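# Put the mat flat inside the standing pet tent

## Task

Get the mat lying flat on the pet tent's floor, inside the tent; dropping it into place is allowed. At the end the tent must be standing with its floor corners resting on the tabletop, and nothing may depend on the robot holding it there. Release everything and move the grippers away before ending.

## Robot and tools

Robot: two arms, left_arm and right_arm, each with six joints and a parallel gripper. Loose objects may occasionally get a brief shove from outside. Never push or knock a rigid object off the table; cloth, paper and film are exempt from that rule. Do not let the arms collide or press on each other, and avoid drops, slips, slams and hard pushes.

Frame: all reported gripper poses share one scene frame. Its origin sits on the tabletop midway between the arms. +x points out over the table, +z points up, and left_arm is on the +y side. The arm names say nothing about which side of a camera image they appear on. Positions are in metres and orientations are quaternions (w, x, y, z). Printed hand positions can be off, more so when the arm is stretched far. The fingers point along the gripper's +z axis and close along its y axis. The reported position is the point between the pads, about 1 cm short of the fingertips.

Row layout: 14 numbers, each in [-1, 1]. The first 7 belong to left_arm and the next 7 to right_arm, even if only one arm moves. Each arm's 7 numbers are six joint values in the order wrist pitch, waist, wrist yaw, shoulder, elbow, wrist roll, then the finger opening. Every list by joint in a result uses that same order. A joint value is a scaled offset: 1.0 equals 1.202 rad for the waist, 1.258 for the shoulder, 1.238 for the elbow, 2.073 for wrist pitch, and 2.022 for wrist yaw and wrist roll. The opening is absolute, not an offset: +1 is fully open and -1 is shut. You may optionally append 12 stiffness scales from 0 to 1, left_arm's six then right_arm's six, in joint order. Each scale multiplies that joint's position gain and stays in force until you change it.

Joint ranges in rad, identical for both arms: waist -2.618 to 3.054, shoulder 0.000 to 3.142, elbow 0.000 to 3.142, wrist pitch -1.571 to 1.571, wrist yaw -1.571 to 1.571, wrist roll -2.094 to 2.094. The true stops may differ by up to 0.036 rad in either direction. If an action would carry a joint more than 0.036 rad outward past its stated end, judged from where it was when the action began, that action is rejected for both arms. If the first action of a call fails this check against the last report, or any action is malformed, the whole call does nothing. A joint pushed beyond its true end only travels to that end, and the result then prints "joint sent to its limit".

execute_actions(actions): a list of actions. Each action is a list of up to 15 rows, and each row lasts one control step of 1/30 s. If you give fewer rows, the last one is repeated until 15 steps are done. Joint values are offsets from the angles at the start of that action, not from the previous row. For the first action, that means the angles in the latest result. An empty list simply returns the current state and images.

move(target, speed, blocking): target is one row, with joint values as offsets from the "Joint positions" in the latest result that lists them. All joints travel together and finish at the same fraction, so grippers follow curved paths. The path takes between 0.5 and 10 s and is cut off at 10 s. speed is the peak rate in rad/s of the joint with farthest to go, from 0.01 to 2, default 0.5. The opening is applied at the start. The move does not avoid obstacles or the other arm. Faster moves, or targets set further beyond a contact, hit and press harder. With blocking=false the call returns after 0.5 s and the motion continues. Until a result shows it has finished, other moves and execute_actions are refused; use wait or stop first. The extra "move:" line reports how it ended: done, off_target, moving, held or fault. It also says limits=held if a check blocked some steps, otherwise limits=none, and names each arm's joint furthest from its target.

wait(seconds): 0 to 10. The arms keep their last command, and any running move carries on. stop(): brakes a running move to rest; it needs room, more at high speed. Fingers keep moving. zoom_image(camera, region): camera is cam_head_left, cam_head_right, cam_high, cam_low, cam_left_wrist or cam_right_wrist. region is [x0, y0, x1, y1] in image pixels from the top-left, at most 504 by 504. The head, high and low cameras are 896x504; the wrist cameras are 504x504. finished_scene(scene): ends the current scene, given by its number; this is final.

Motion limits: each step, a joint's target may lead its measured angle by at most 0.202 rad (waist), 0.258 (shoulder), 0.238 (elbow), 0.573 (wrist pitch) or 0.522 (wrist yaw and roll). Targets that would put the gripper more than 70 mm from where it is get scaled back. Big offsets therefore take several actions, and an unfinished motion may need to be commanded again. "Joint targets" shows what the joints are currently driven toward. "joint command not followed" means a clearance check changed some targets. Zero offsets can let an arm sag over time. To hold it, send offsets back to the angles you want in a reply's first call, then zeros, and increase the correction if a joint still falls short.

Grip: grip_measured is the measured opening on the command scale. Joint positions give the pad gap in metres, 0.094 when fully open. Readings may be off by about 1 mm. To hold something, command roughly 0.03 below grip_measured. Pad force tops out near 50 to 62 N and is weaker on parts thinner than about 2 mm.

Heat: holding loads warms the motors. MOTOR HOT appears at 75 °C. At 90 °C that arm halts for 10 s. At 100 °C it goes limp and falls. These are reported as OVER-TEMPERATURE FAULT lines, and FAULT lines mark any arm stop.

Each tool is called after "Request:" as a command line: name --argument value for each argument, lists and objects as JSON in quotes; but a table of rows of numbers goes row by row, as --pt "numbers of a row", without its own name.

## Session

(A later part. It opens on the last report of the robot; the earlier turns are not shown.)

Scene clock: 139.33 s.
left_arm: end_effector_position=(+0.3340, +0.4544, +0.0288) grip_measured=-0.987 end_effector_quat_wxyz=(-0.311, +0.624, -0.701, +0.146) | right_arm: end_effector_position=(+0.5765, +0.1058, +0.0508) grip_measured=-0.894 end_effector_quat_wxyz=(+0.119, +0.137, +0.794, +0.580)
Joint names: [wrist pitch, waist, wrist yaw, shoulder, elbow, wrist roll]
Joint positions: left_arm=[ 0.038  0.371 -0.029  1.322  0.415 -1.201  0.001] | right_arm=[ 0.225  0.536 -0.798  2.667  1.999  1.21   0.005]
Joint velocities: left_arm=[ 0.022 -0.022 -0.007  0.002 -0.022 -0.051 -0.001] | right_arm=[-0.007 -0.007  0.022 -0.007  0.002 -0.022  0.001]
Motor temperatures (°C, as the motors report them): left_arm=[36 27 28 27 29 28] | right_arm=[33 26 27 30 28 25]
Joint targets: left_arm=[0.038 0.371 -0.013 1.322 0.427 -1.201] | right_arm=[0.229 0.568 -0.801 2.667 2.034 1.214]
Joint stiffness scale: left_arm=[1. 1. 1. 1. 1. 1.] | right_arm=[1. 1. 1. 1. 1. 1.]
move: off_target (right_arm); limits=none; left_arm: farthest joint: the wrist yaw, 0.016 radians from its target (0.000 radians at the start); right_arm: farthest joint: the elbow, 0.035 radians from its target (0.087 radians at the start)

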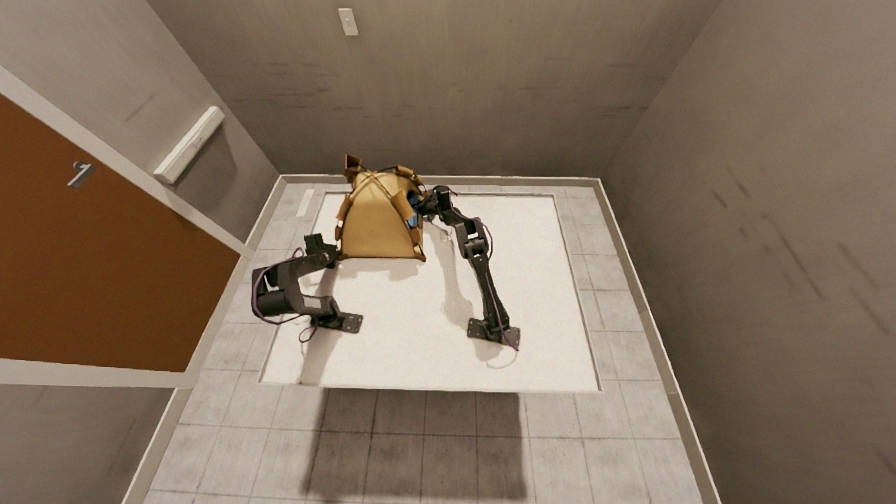

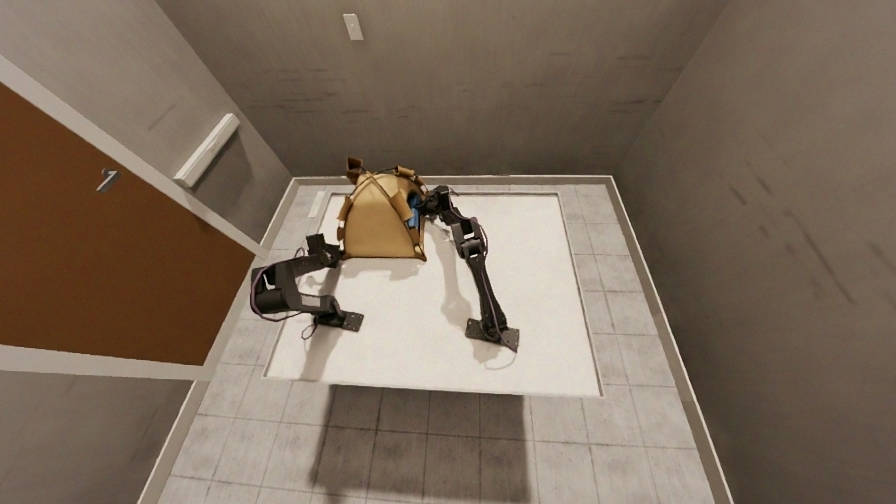

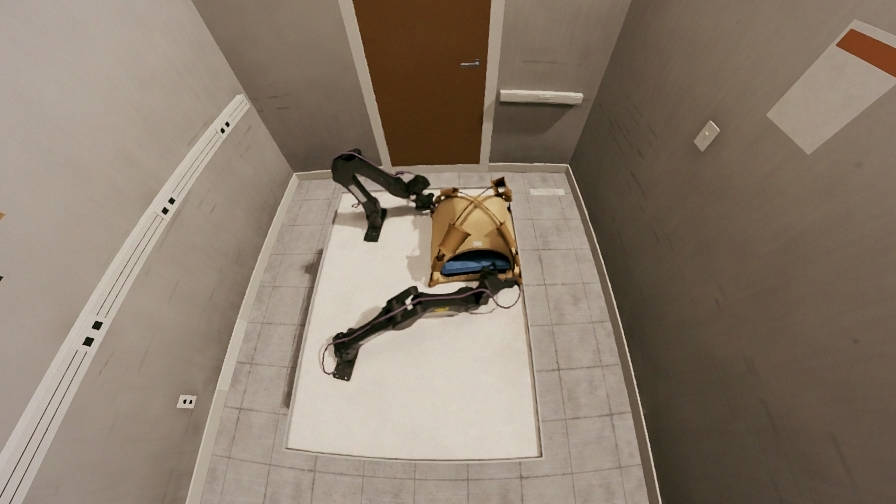

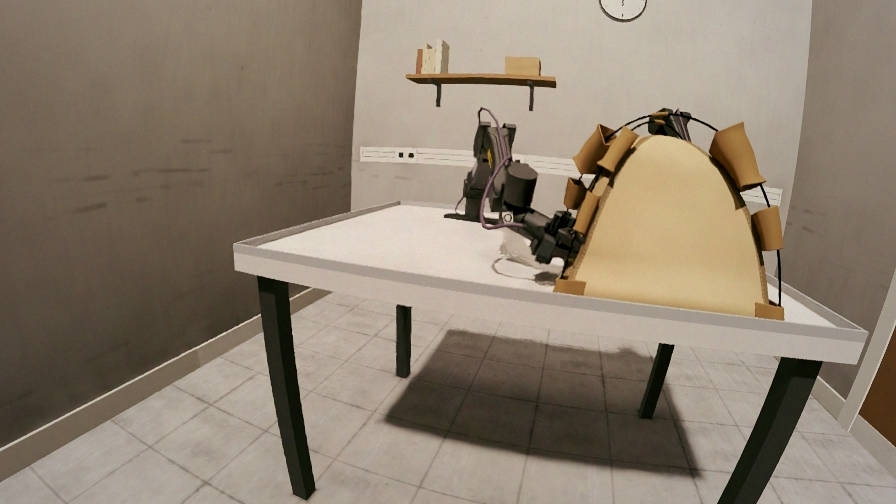

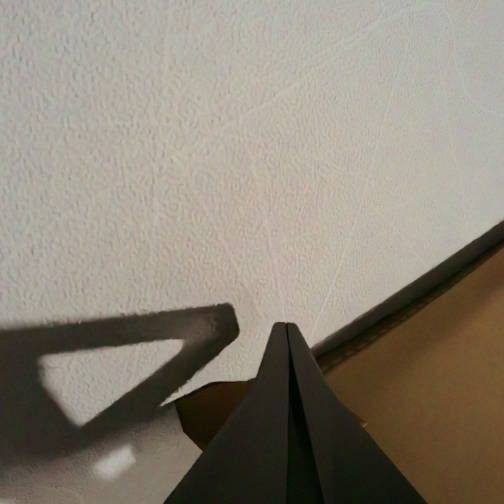

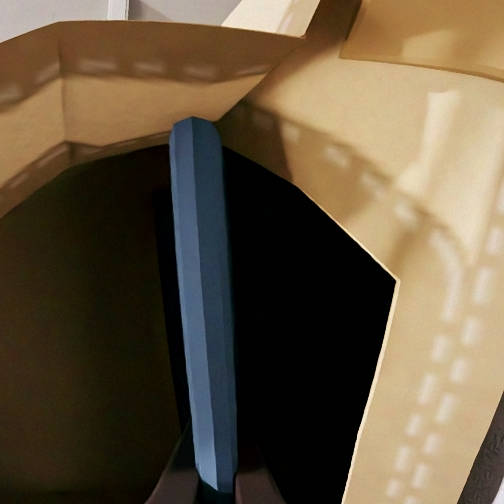

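Request:
move --target '[0,0,0.008,0,0.01,0,-1,0.01,0.065,0,-0.03,-0.02,0,-0.93]' --speed 0.08

Request:
zoom_image --camera "cam_high" --region '[400,170,560,320]'

Scene clock: 140.97 s.
left_arm: end_effector_position=(+0.3333, +0.4579, +0.0291) grip_measured=-0.987 end_effector_quat_wxyz=(-0.315, +0.627, -0.698, +0.140) | right_arm: end_effector_position=(+0.5706, +0.1197, +0.0511) grip_measured=-0.894 end_effector_quat_wxyz=(+0.124, +0.134, +0.797, +0.575)
Joint names: [wrist pitch, waist, wrist yaw, shoulder, elbow, wrist roll]
Joint positions: left_arm=[ 0.039  0.375 -0.043  1.322  0.415 -1.201  0.001] | right_arm=[ 0.231  0.566 -0.764  2.659  1.989  1.21   0.005]
Joint velocities: left_arm=[-0.081 -0.007  0.007 -0.007  0.017  0.051 -0.   ] | right_arm=[-0.051 -0.007 -0.022  0.002 -0.007  0.037 -0.001]
Motor temperatures (°C, as the motors report them): left_arm=[36 27 28 27 29 28] | right_arm=[33 26 27 30 28 25]
Joint targets: left_arm=[0.038 0.371 -0.013 1.322 0.427 -1.201] | right_arm=[0.245 0.615 -0.798 2.630 1.974 1.210]
Joint stiffness scale: left_arm=[1. 1. 1. 1. 1. 1.] | right_arm=[1. 1. 1. 1. 1. 1.]
move: off_target (left_arm, right_arm); limits=none; left_arm: farthest joint: the wrist yaw, 0.030 radians from its target (0.017 radians at the start); right_arm: farthest joint: the waist, 0.048 radians from its target (0.078 radians at the start)

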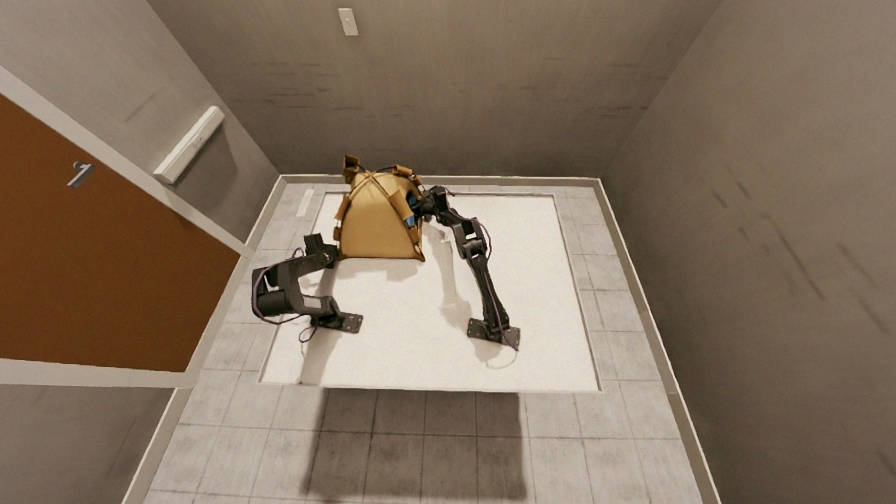

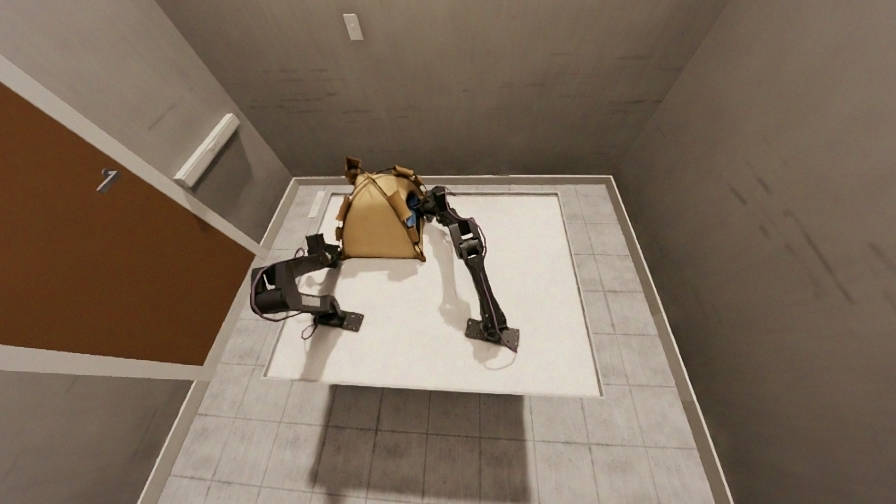

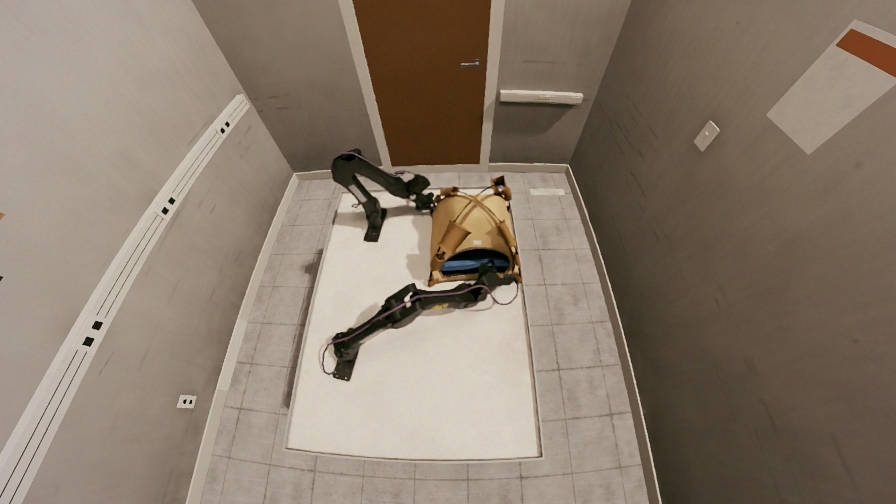

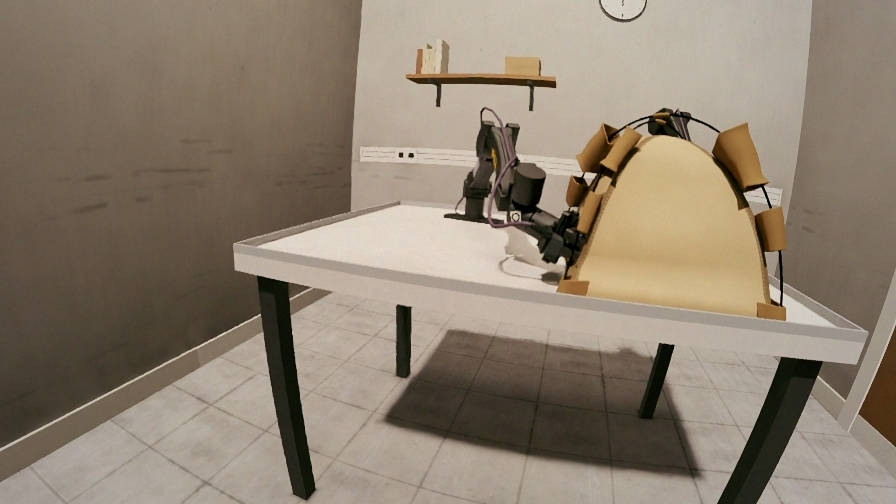

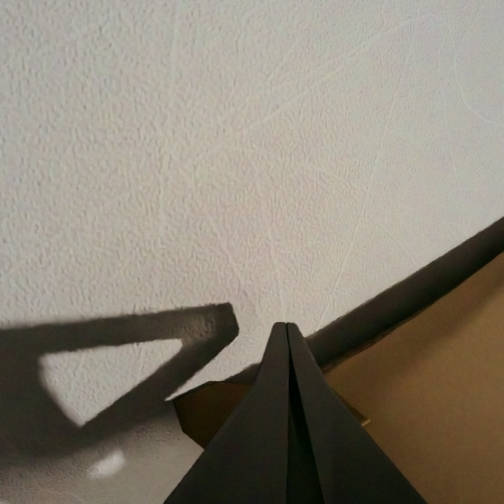

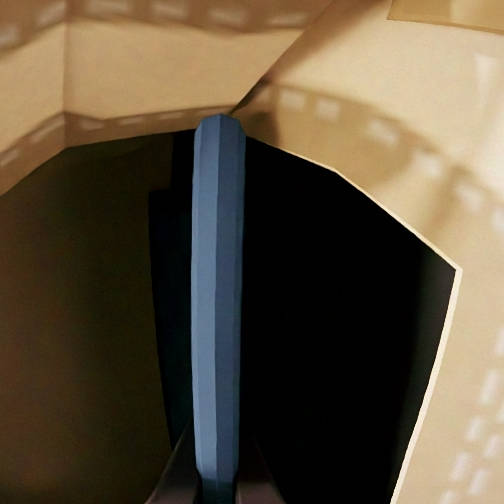

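Region (400, 170, 560, 320) of cam_high's 896x504 image, scaled by 3.150, with more detail than that image has; it fills the top 472 rows of this view, and the rest is white.

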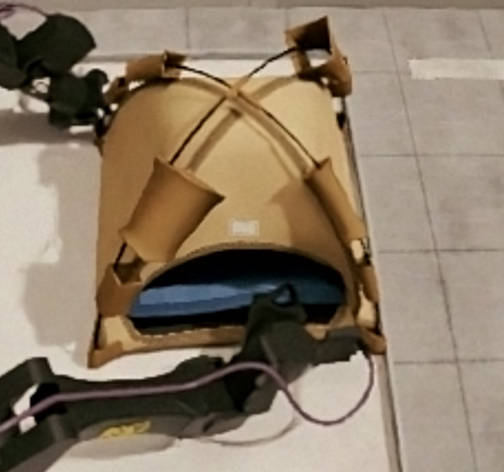

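Almost through. A bit more, with pull −x.

Request:
move --target '[0,-0.004,0.015,0,0.01,0,-1,0.02,0.065,-0.03,-0.06,-0.06,0,-0.93]' --speed 0.08

Request:
zoom_image --camera "cam_high" --region '[400,170,560,320]'

Scene clock: 142.80 s.
left_arm: end_effector_position=(+0.3330, +0.4594, +0.0293) grip_measured=-0.987 end_effector_quat_wxyz=(-0.317, +0.628, -0.697, +0.137) | right_arm: end_effector_position=(+0.5619, +0.1297, +0.0733) grip_measured=-0.894 end_effector_quat_wxyz=(+0.139, +0.116, +0.790, +0.586)
Joint names: [wrist pitch, waist, wrist yaw, shoulder, elbow, wrist roll]
Joint positions: left_arm=[ 0.04   0.375 -0.052  1.322  0.415 -1.201  0.001] | right_arm=[ 0.281  0.586 -0.756  2.605  1.936  1.21   0.005]
Joint velocities: left_arm=[ 0.007 -0.002  0.022 -0.002  0.007  0.022 -0.001] | right_arm=[-0.007  0.002 -0.037  0.007 -0.007 -0.051 -0.   ]
Motor temperatures (°C, as the motors report them): left_arm=[36 27 28 27 29 28] | right_arm=[33 26 27 31 28 25]
Joint targets: left_arm=[0.039 0.370 -0.012 1.322 0.427 -1.201] | right_arm=[0.273 0.644 -0.824 2.584 1.914 1.210]
Joint stiffness scale: left_arm=[1. 1. 1. 1. 1. 1.] | right_arm=[1. 1. 1. 1. 1. 1.]
move: off_target (left_arm, right_arm); limits=none; left_arm: farthest joint: the wrist yaw, 0.039 radians from its target (0.030 radians at the start); right_arm: farthest joint: the wrist yaw, 0.069 radians from its target (0.062 radians at the start)

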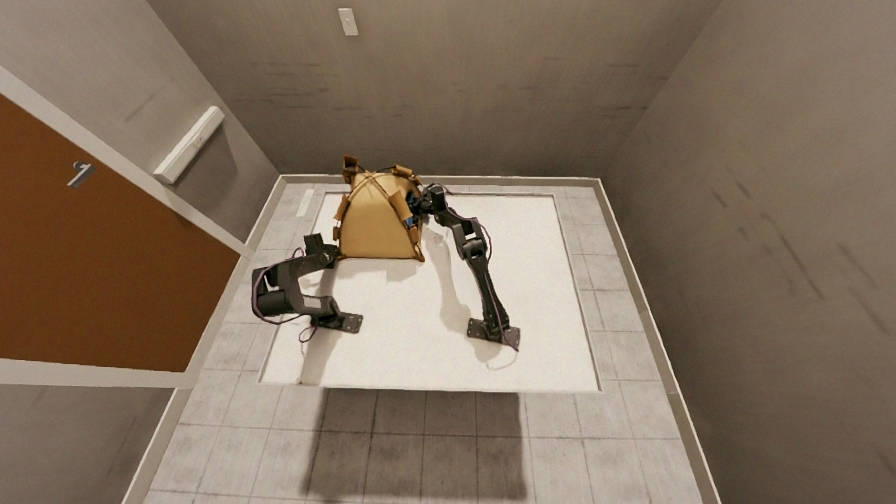

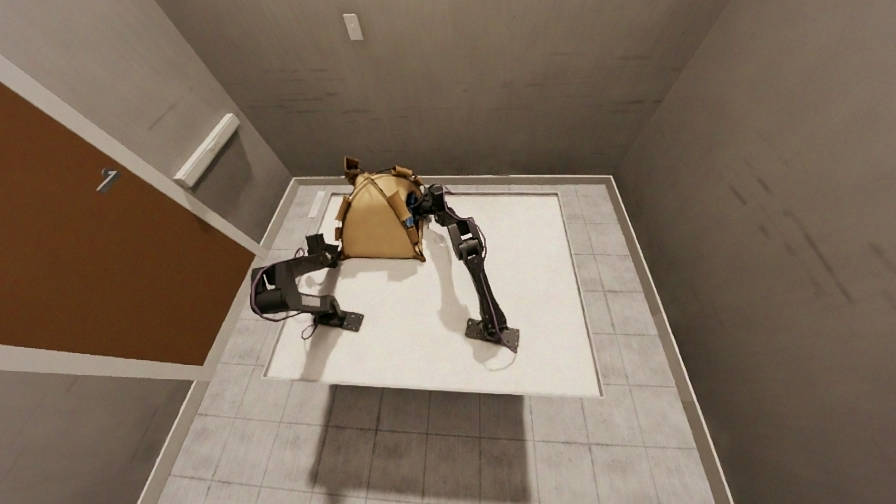

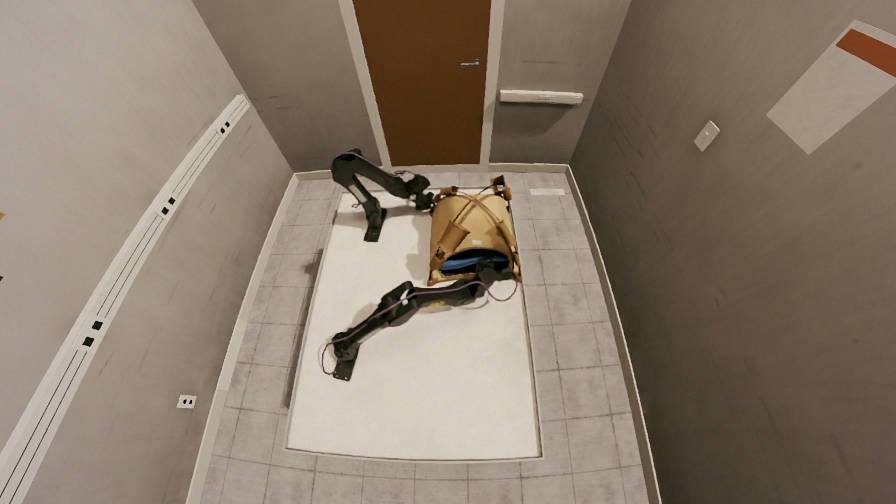

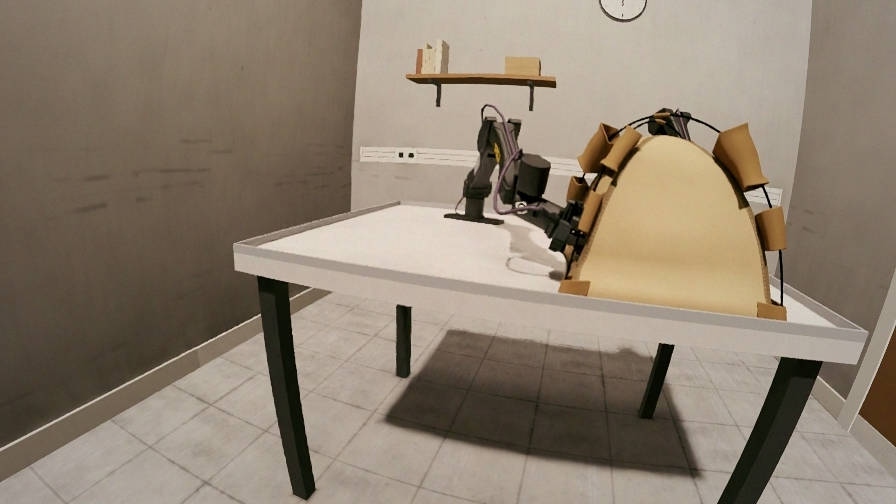

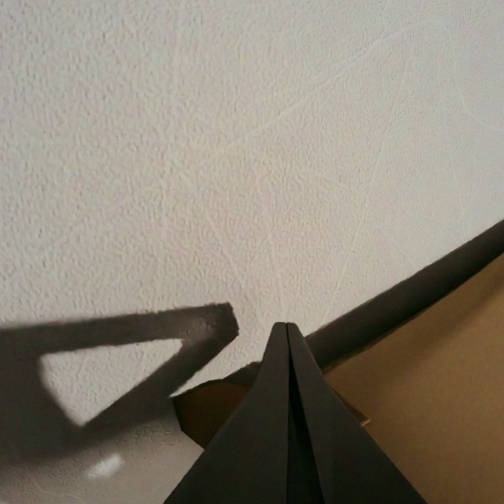

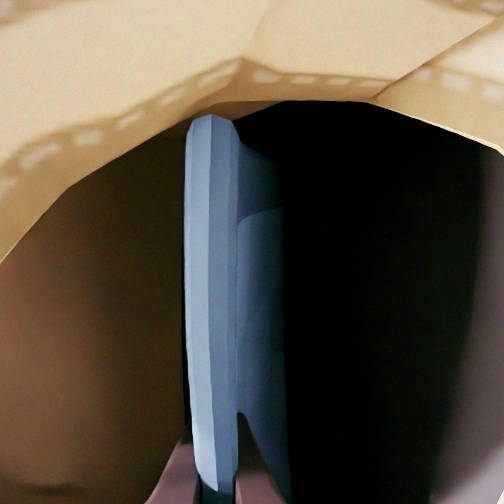

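Region (400, 170, 560, 320) of cam_high's 896x504 image, scaled by 3.150, with more detail than that image has; it fills the top 472 rows of this view, and the rest is white.

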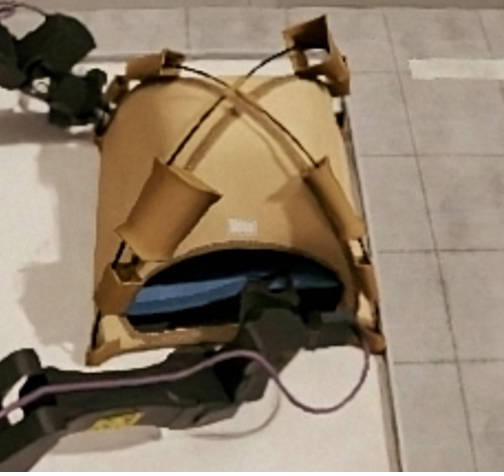

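Request:
move --target '[0,-0.004,0.018,0,0.01,0,-1,-0.07,0.05,-0.02,-0.01,0,0,-0.93]' --speed 0.15

Request:
move --target '[0,-0.004,0.018,0,0.01,0,-1,-0.035,0.03,0.03,0.07,0.15,0,-0.93]' --speed 0.12

Request:
zoom_image --camera "cam_high" --region '[400,170,560,320]'

Scene clock: 144.80 s.
left_arm: end_effector_position=(+0.3324, +0.4617, +0.0294) grip_measured=-0.987 end_effector_quat_wxyz=(-0.320, +0.630, -0.695, +0.132) | right_arm: end_effector_position=(+0.5599, +0.1224, +0.0523) grip_measured=-0.894 end_effector_quat_wxyz=(+0.117, +0.152, +0.809, +0.556)
Joint names: [wrist pitch, waist, wrist yaw, shoulder, elbow, wrist roll]
Joint positions: left_arm=[ 0.041  0.377 -0.062  1.322  0.415 -1.201  0.001] | right_arm=[ 0.177  0.585 -0.718  2.605  1.936  1.21   0.005]
Joint velocities: left_arm=[ 0.022 -0.002  0.007 -0.007 -0.007 -0.007  0.   ] | right_arm=[-0.037  0.002  0.007  0.002 -0.002  0.051 -0.   ]
Motor temperatures (°C, as the motors report them): left_arm=[36 27 28 27 29 28] | right_arm=[33 26 27 31 28 25]
Joint targets: left_arm=[0.040 0.370 -0.015 1.322 0.427 -1.201] | right_arm=[0.136 0.647 -0.796 2.592 1.936 1.210]
Joint stiffness scale: left_arm=[1. 1. 1. 1. 1. 1.] | right_arm=[1. 1. 1. 1. 1. 1.]
move: off_target (left_arm, right_arm); limits=none; left_arm: farthest joint: the wrist yaw, 0.046 radians from its target (0.036 radians at the start); right_arm: farthest joint: the wrist yaw, 0.079 radians from its target (0.041 radians at the start)

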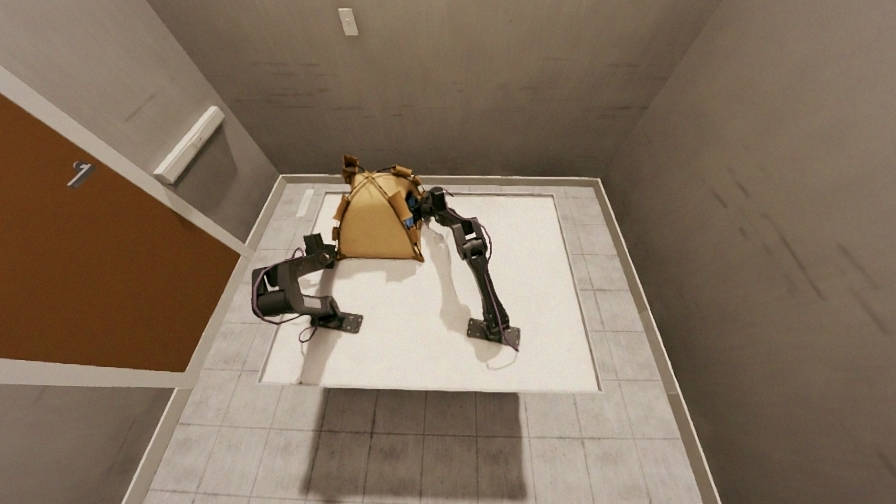

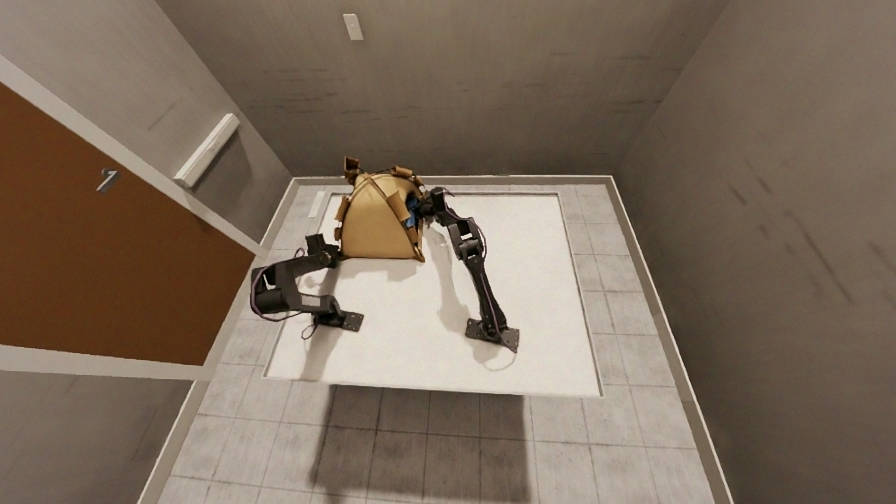

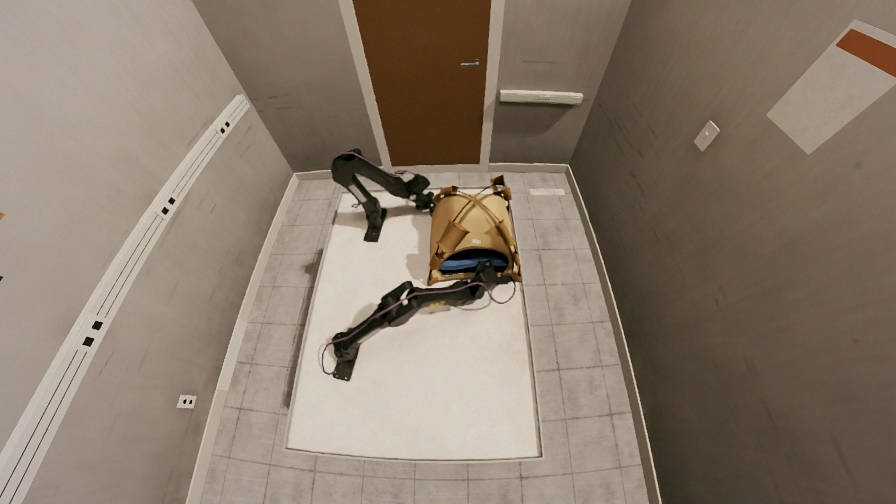

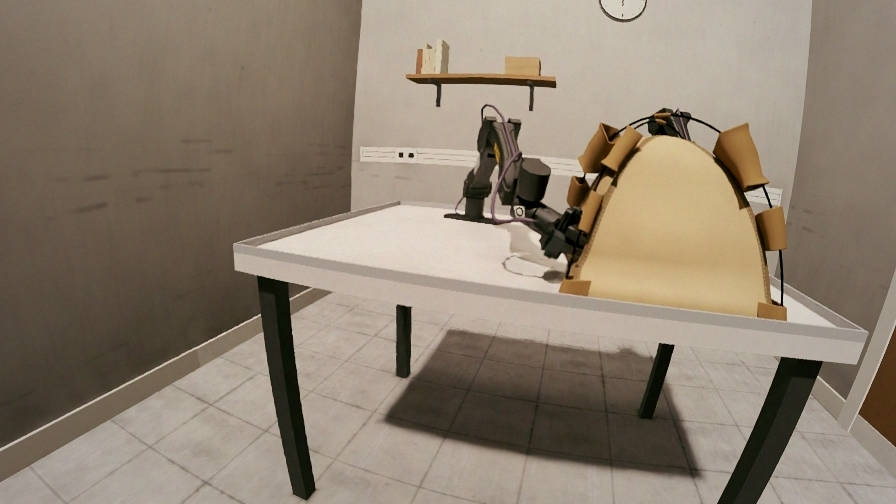

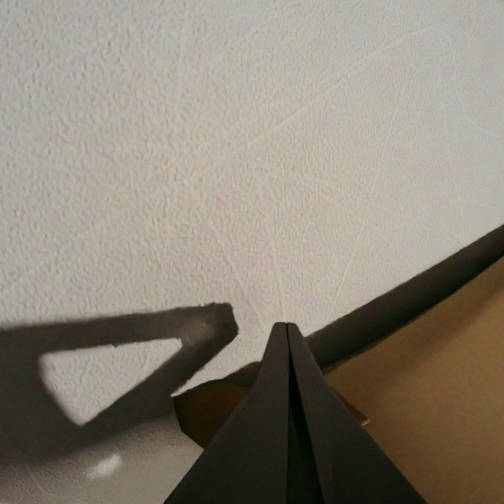

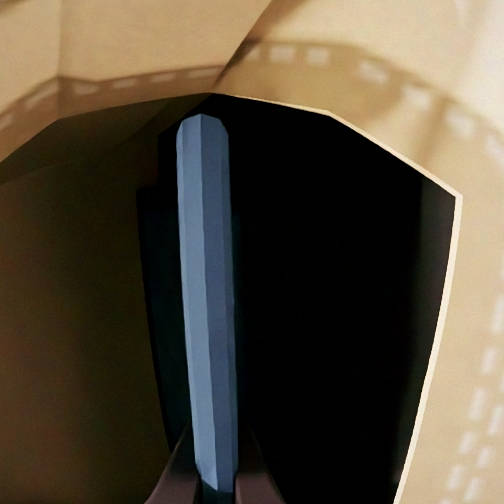

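Scene clock: 146.80 s.
left_arm: end_effector_position=(+0.3327, +0.4641, +0.0303) grip_measured=-0.987 end_effector_quat_wxyz=(-0.324, +0.631, -0.693, +0.129) | right_arm: end_effector_position=(+0.5796, +0.1258, +0.0448) grip_measured=-0.894 end_effector_quat_wxyz=(+0.126, +0.166, +0.813, +0.544)
Joint names: [wrist pitch, waist, wrist yaw, shoulder, elbow, wrist roll]
Joint positions: left_arm=[ 0.046  0.379 -0.071  1.322  0.415 -1.201  0.001] | right_arm=[ 0.095  0.586 -0.678  2.686  2.087  1.21   0.005]
Joint velocities: left_arm=[ 0.051 -0.022  0.007  0.012  0.007 -0.007 -0.001] | right_arm=[-0.007 -0.002  0.022 -0.022  0.002 -0.066 -0.002]
Motor temperatures (°C, as the motors report them): left_arm=[36 27 28 27 29 28] | right_arm=[33 26 27 31 28 25]
Joint targets: left_arm=[0.040 0.372 -0.025 1.322 0.427 -1.201] | right_arm=[0.105 0.621 -0.657 2.693 2.122 1.210]
Joint stiffness scale: left_arm=[1. 1. 1. 1. 1. 1.] | right_arm=[1. 1. 1. 1. 1. 1.]
move: off_target (left_arm, right_arm); limits=none; left_arm: farthest joint: the wrist yaw, 0.046 radians from its target (0.036 radians at the start); right_arm: farthest joint: the waist, 0.035 radians from its target (0.036 radians at the start)

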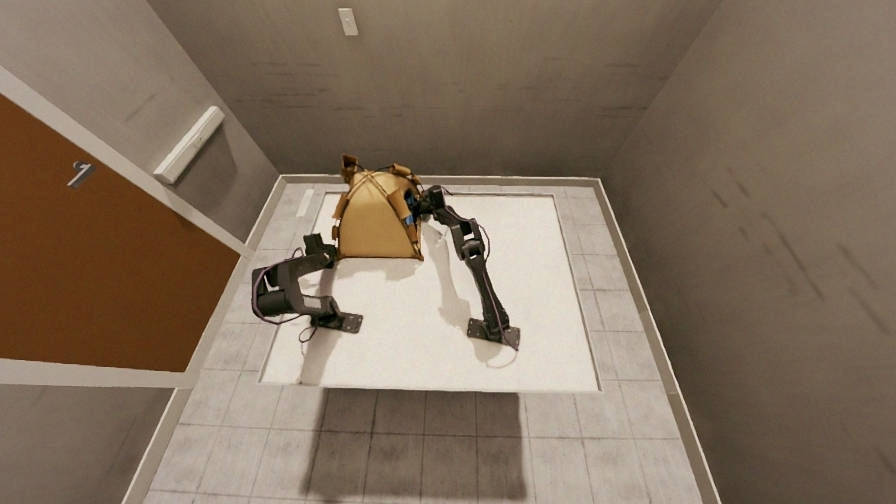

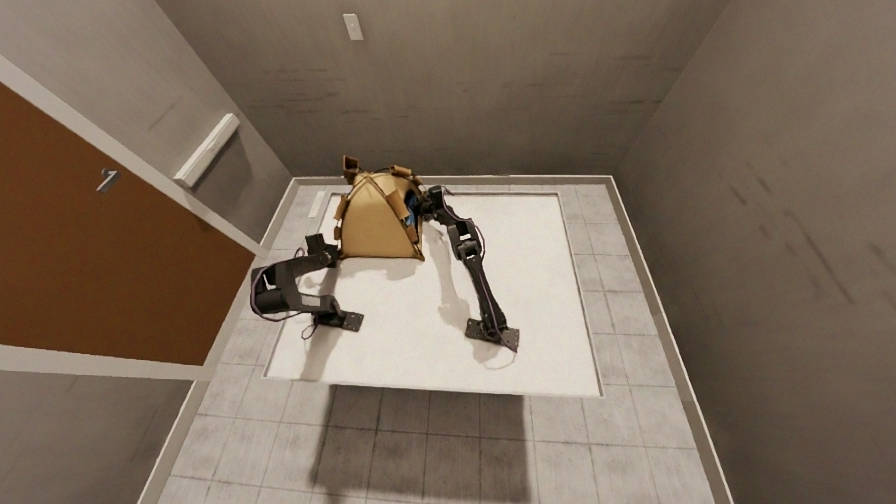

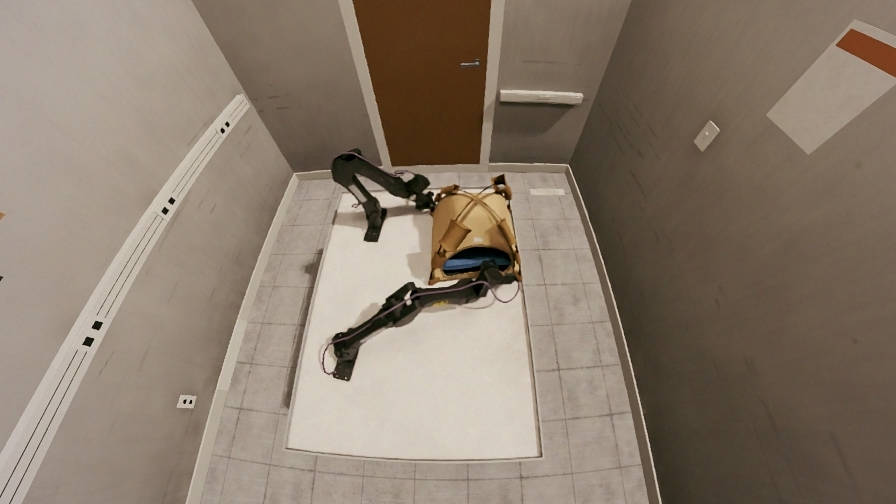

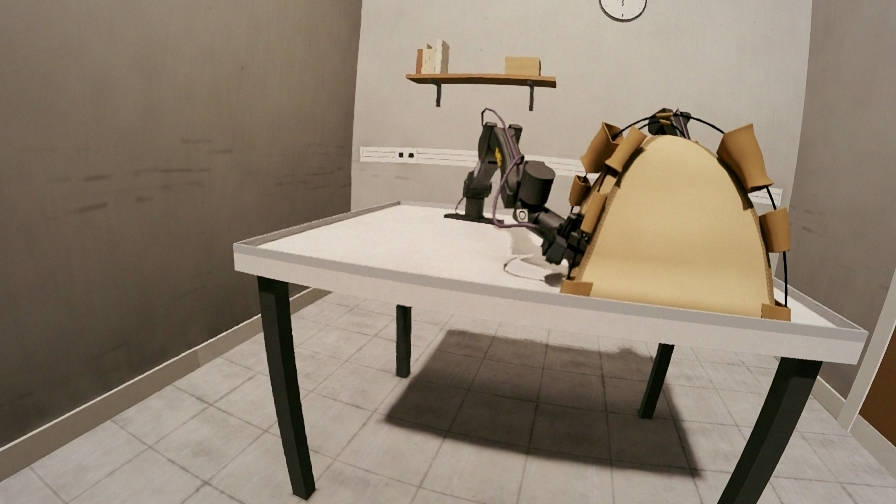

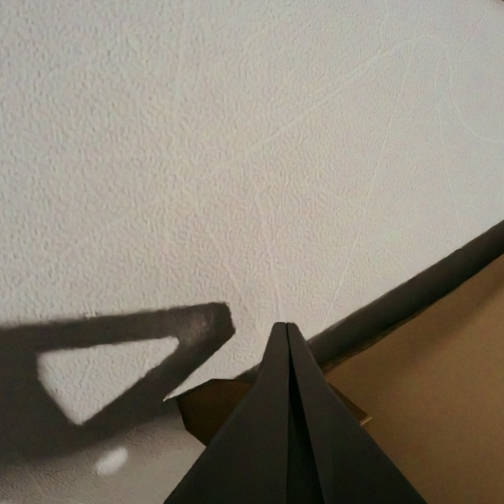

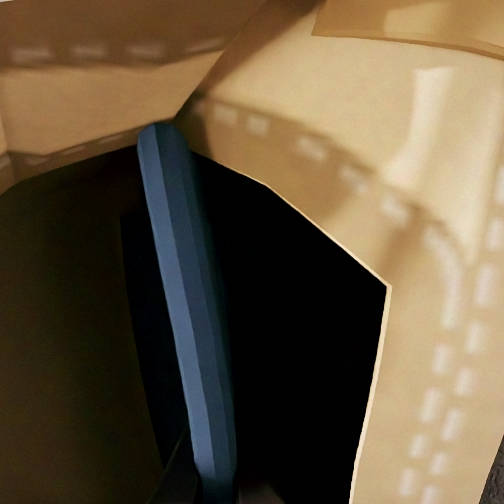

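Region (400, 170, 560, 320) of cam_high's 896x504 image, scaled by 3.150, with more detail than that image has; it fills the top 472 rows of this view, and the rest is white.

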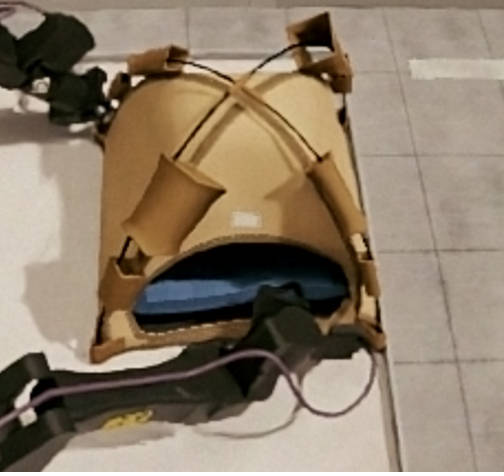

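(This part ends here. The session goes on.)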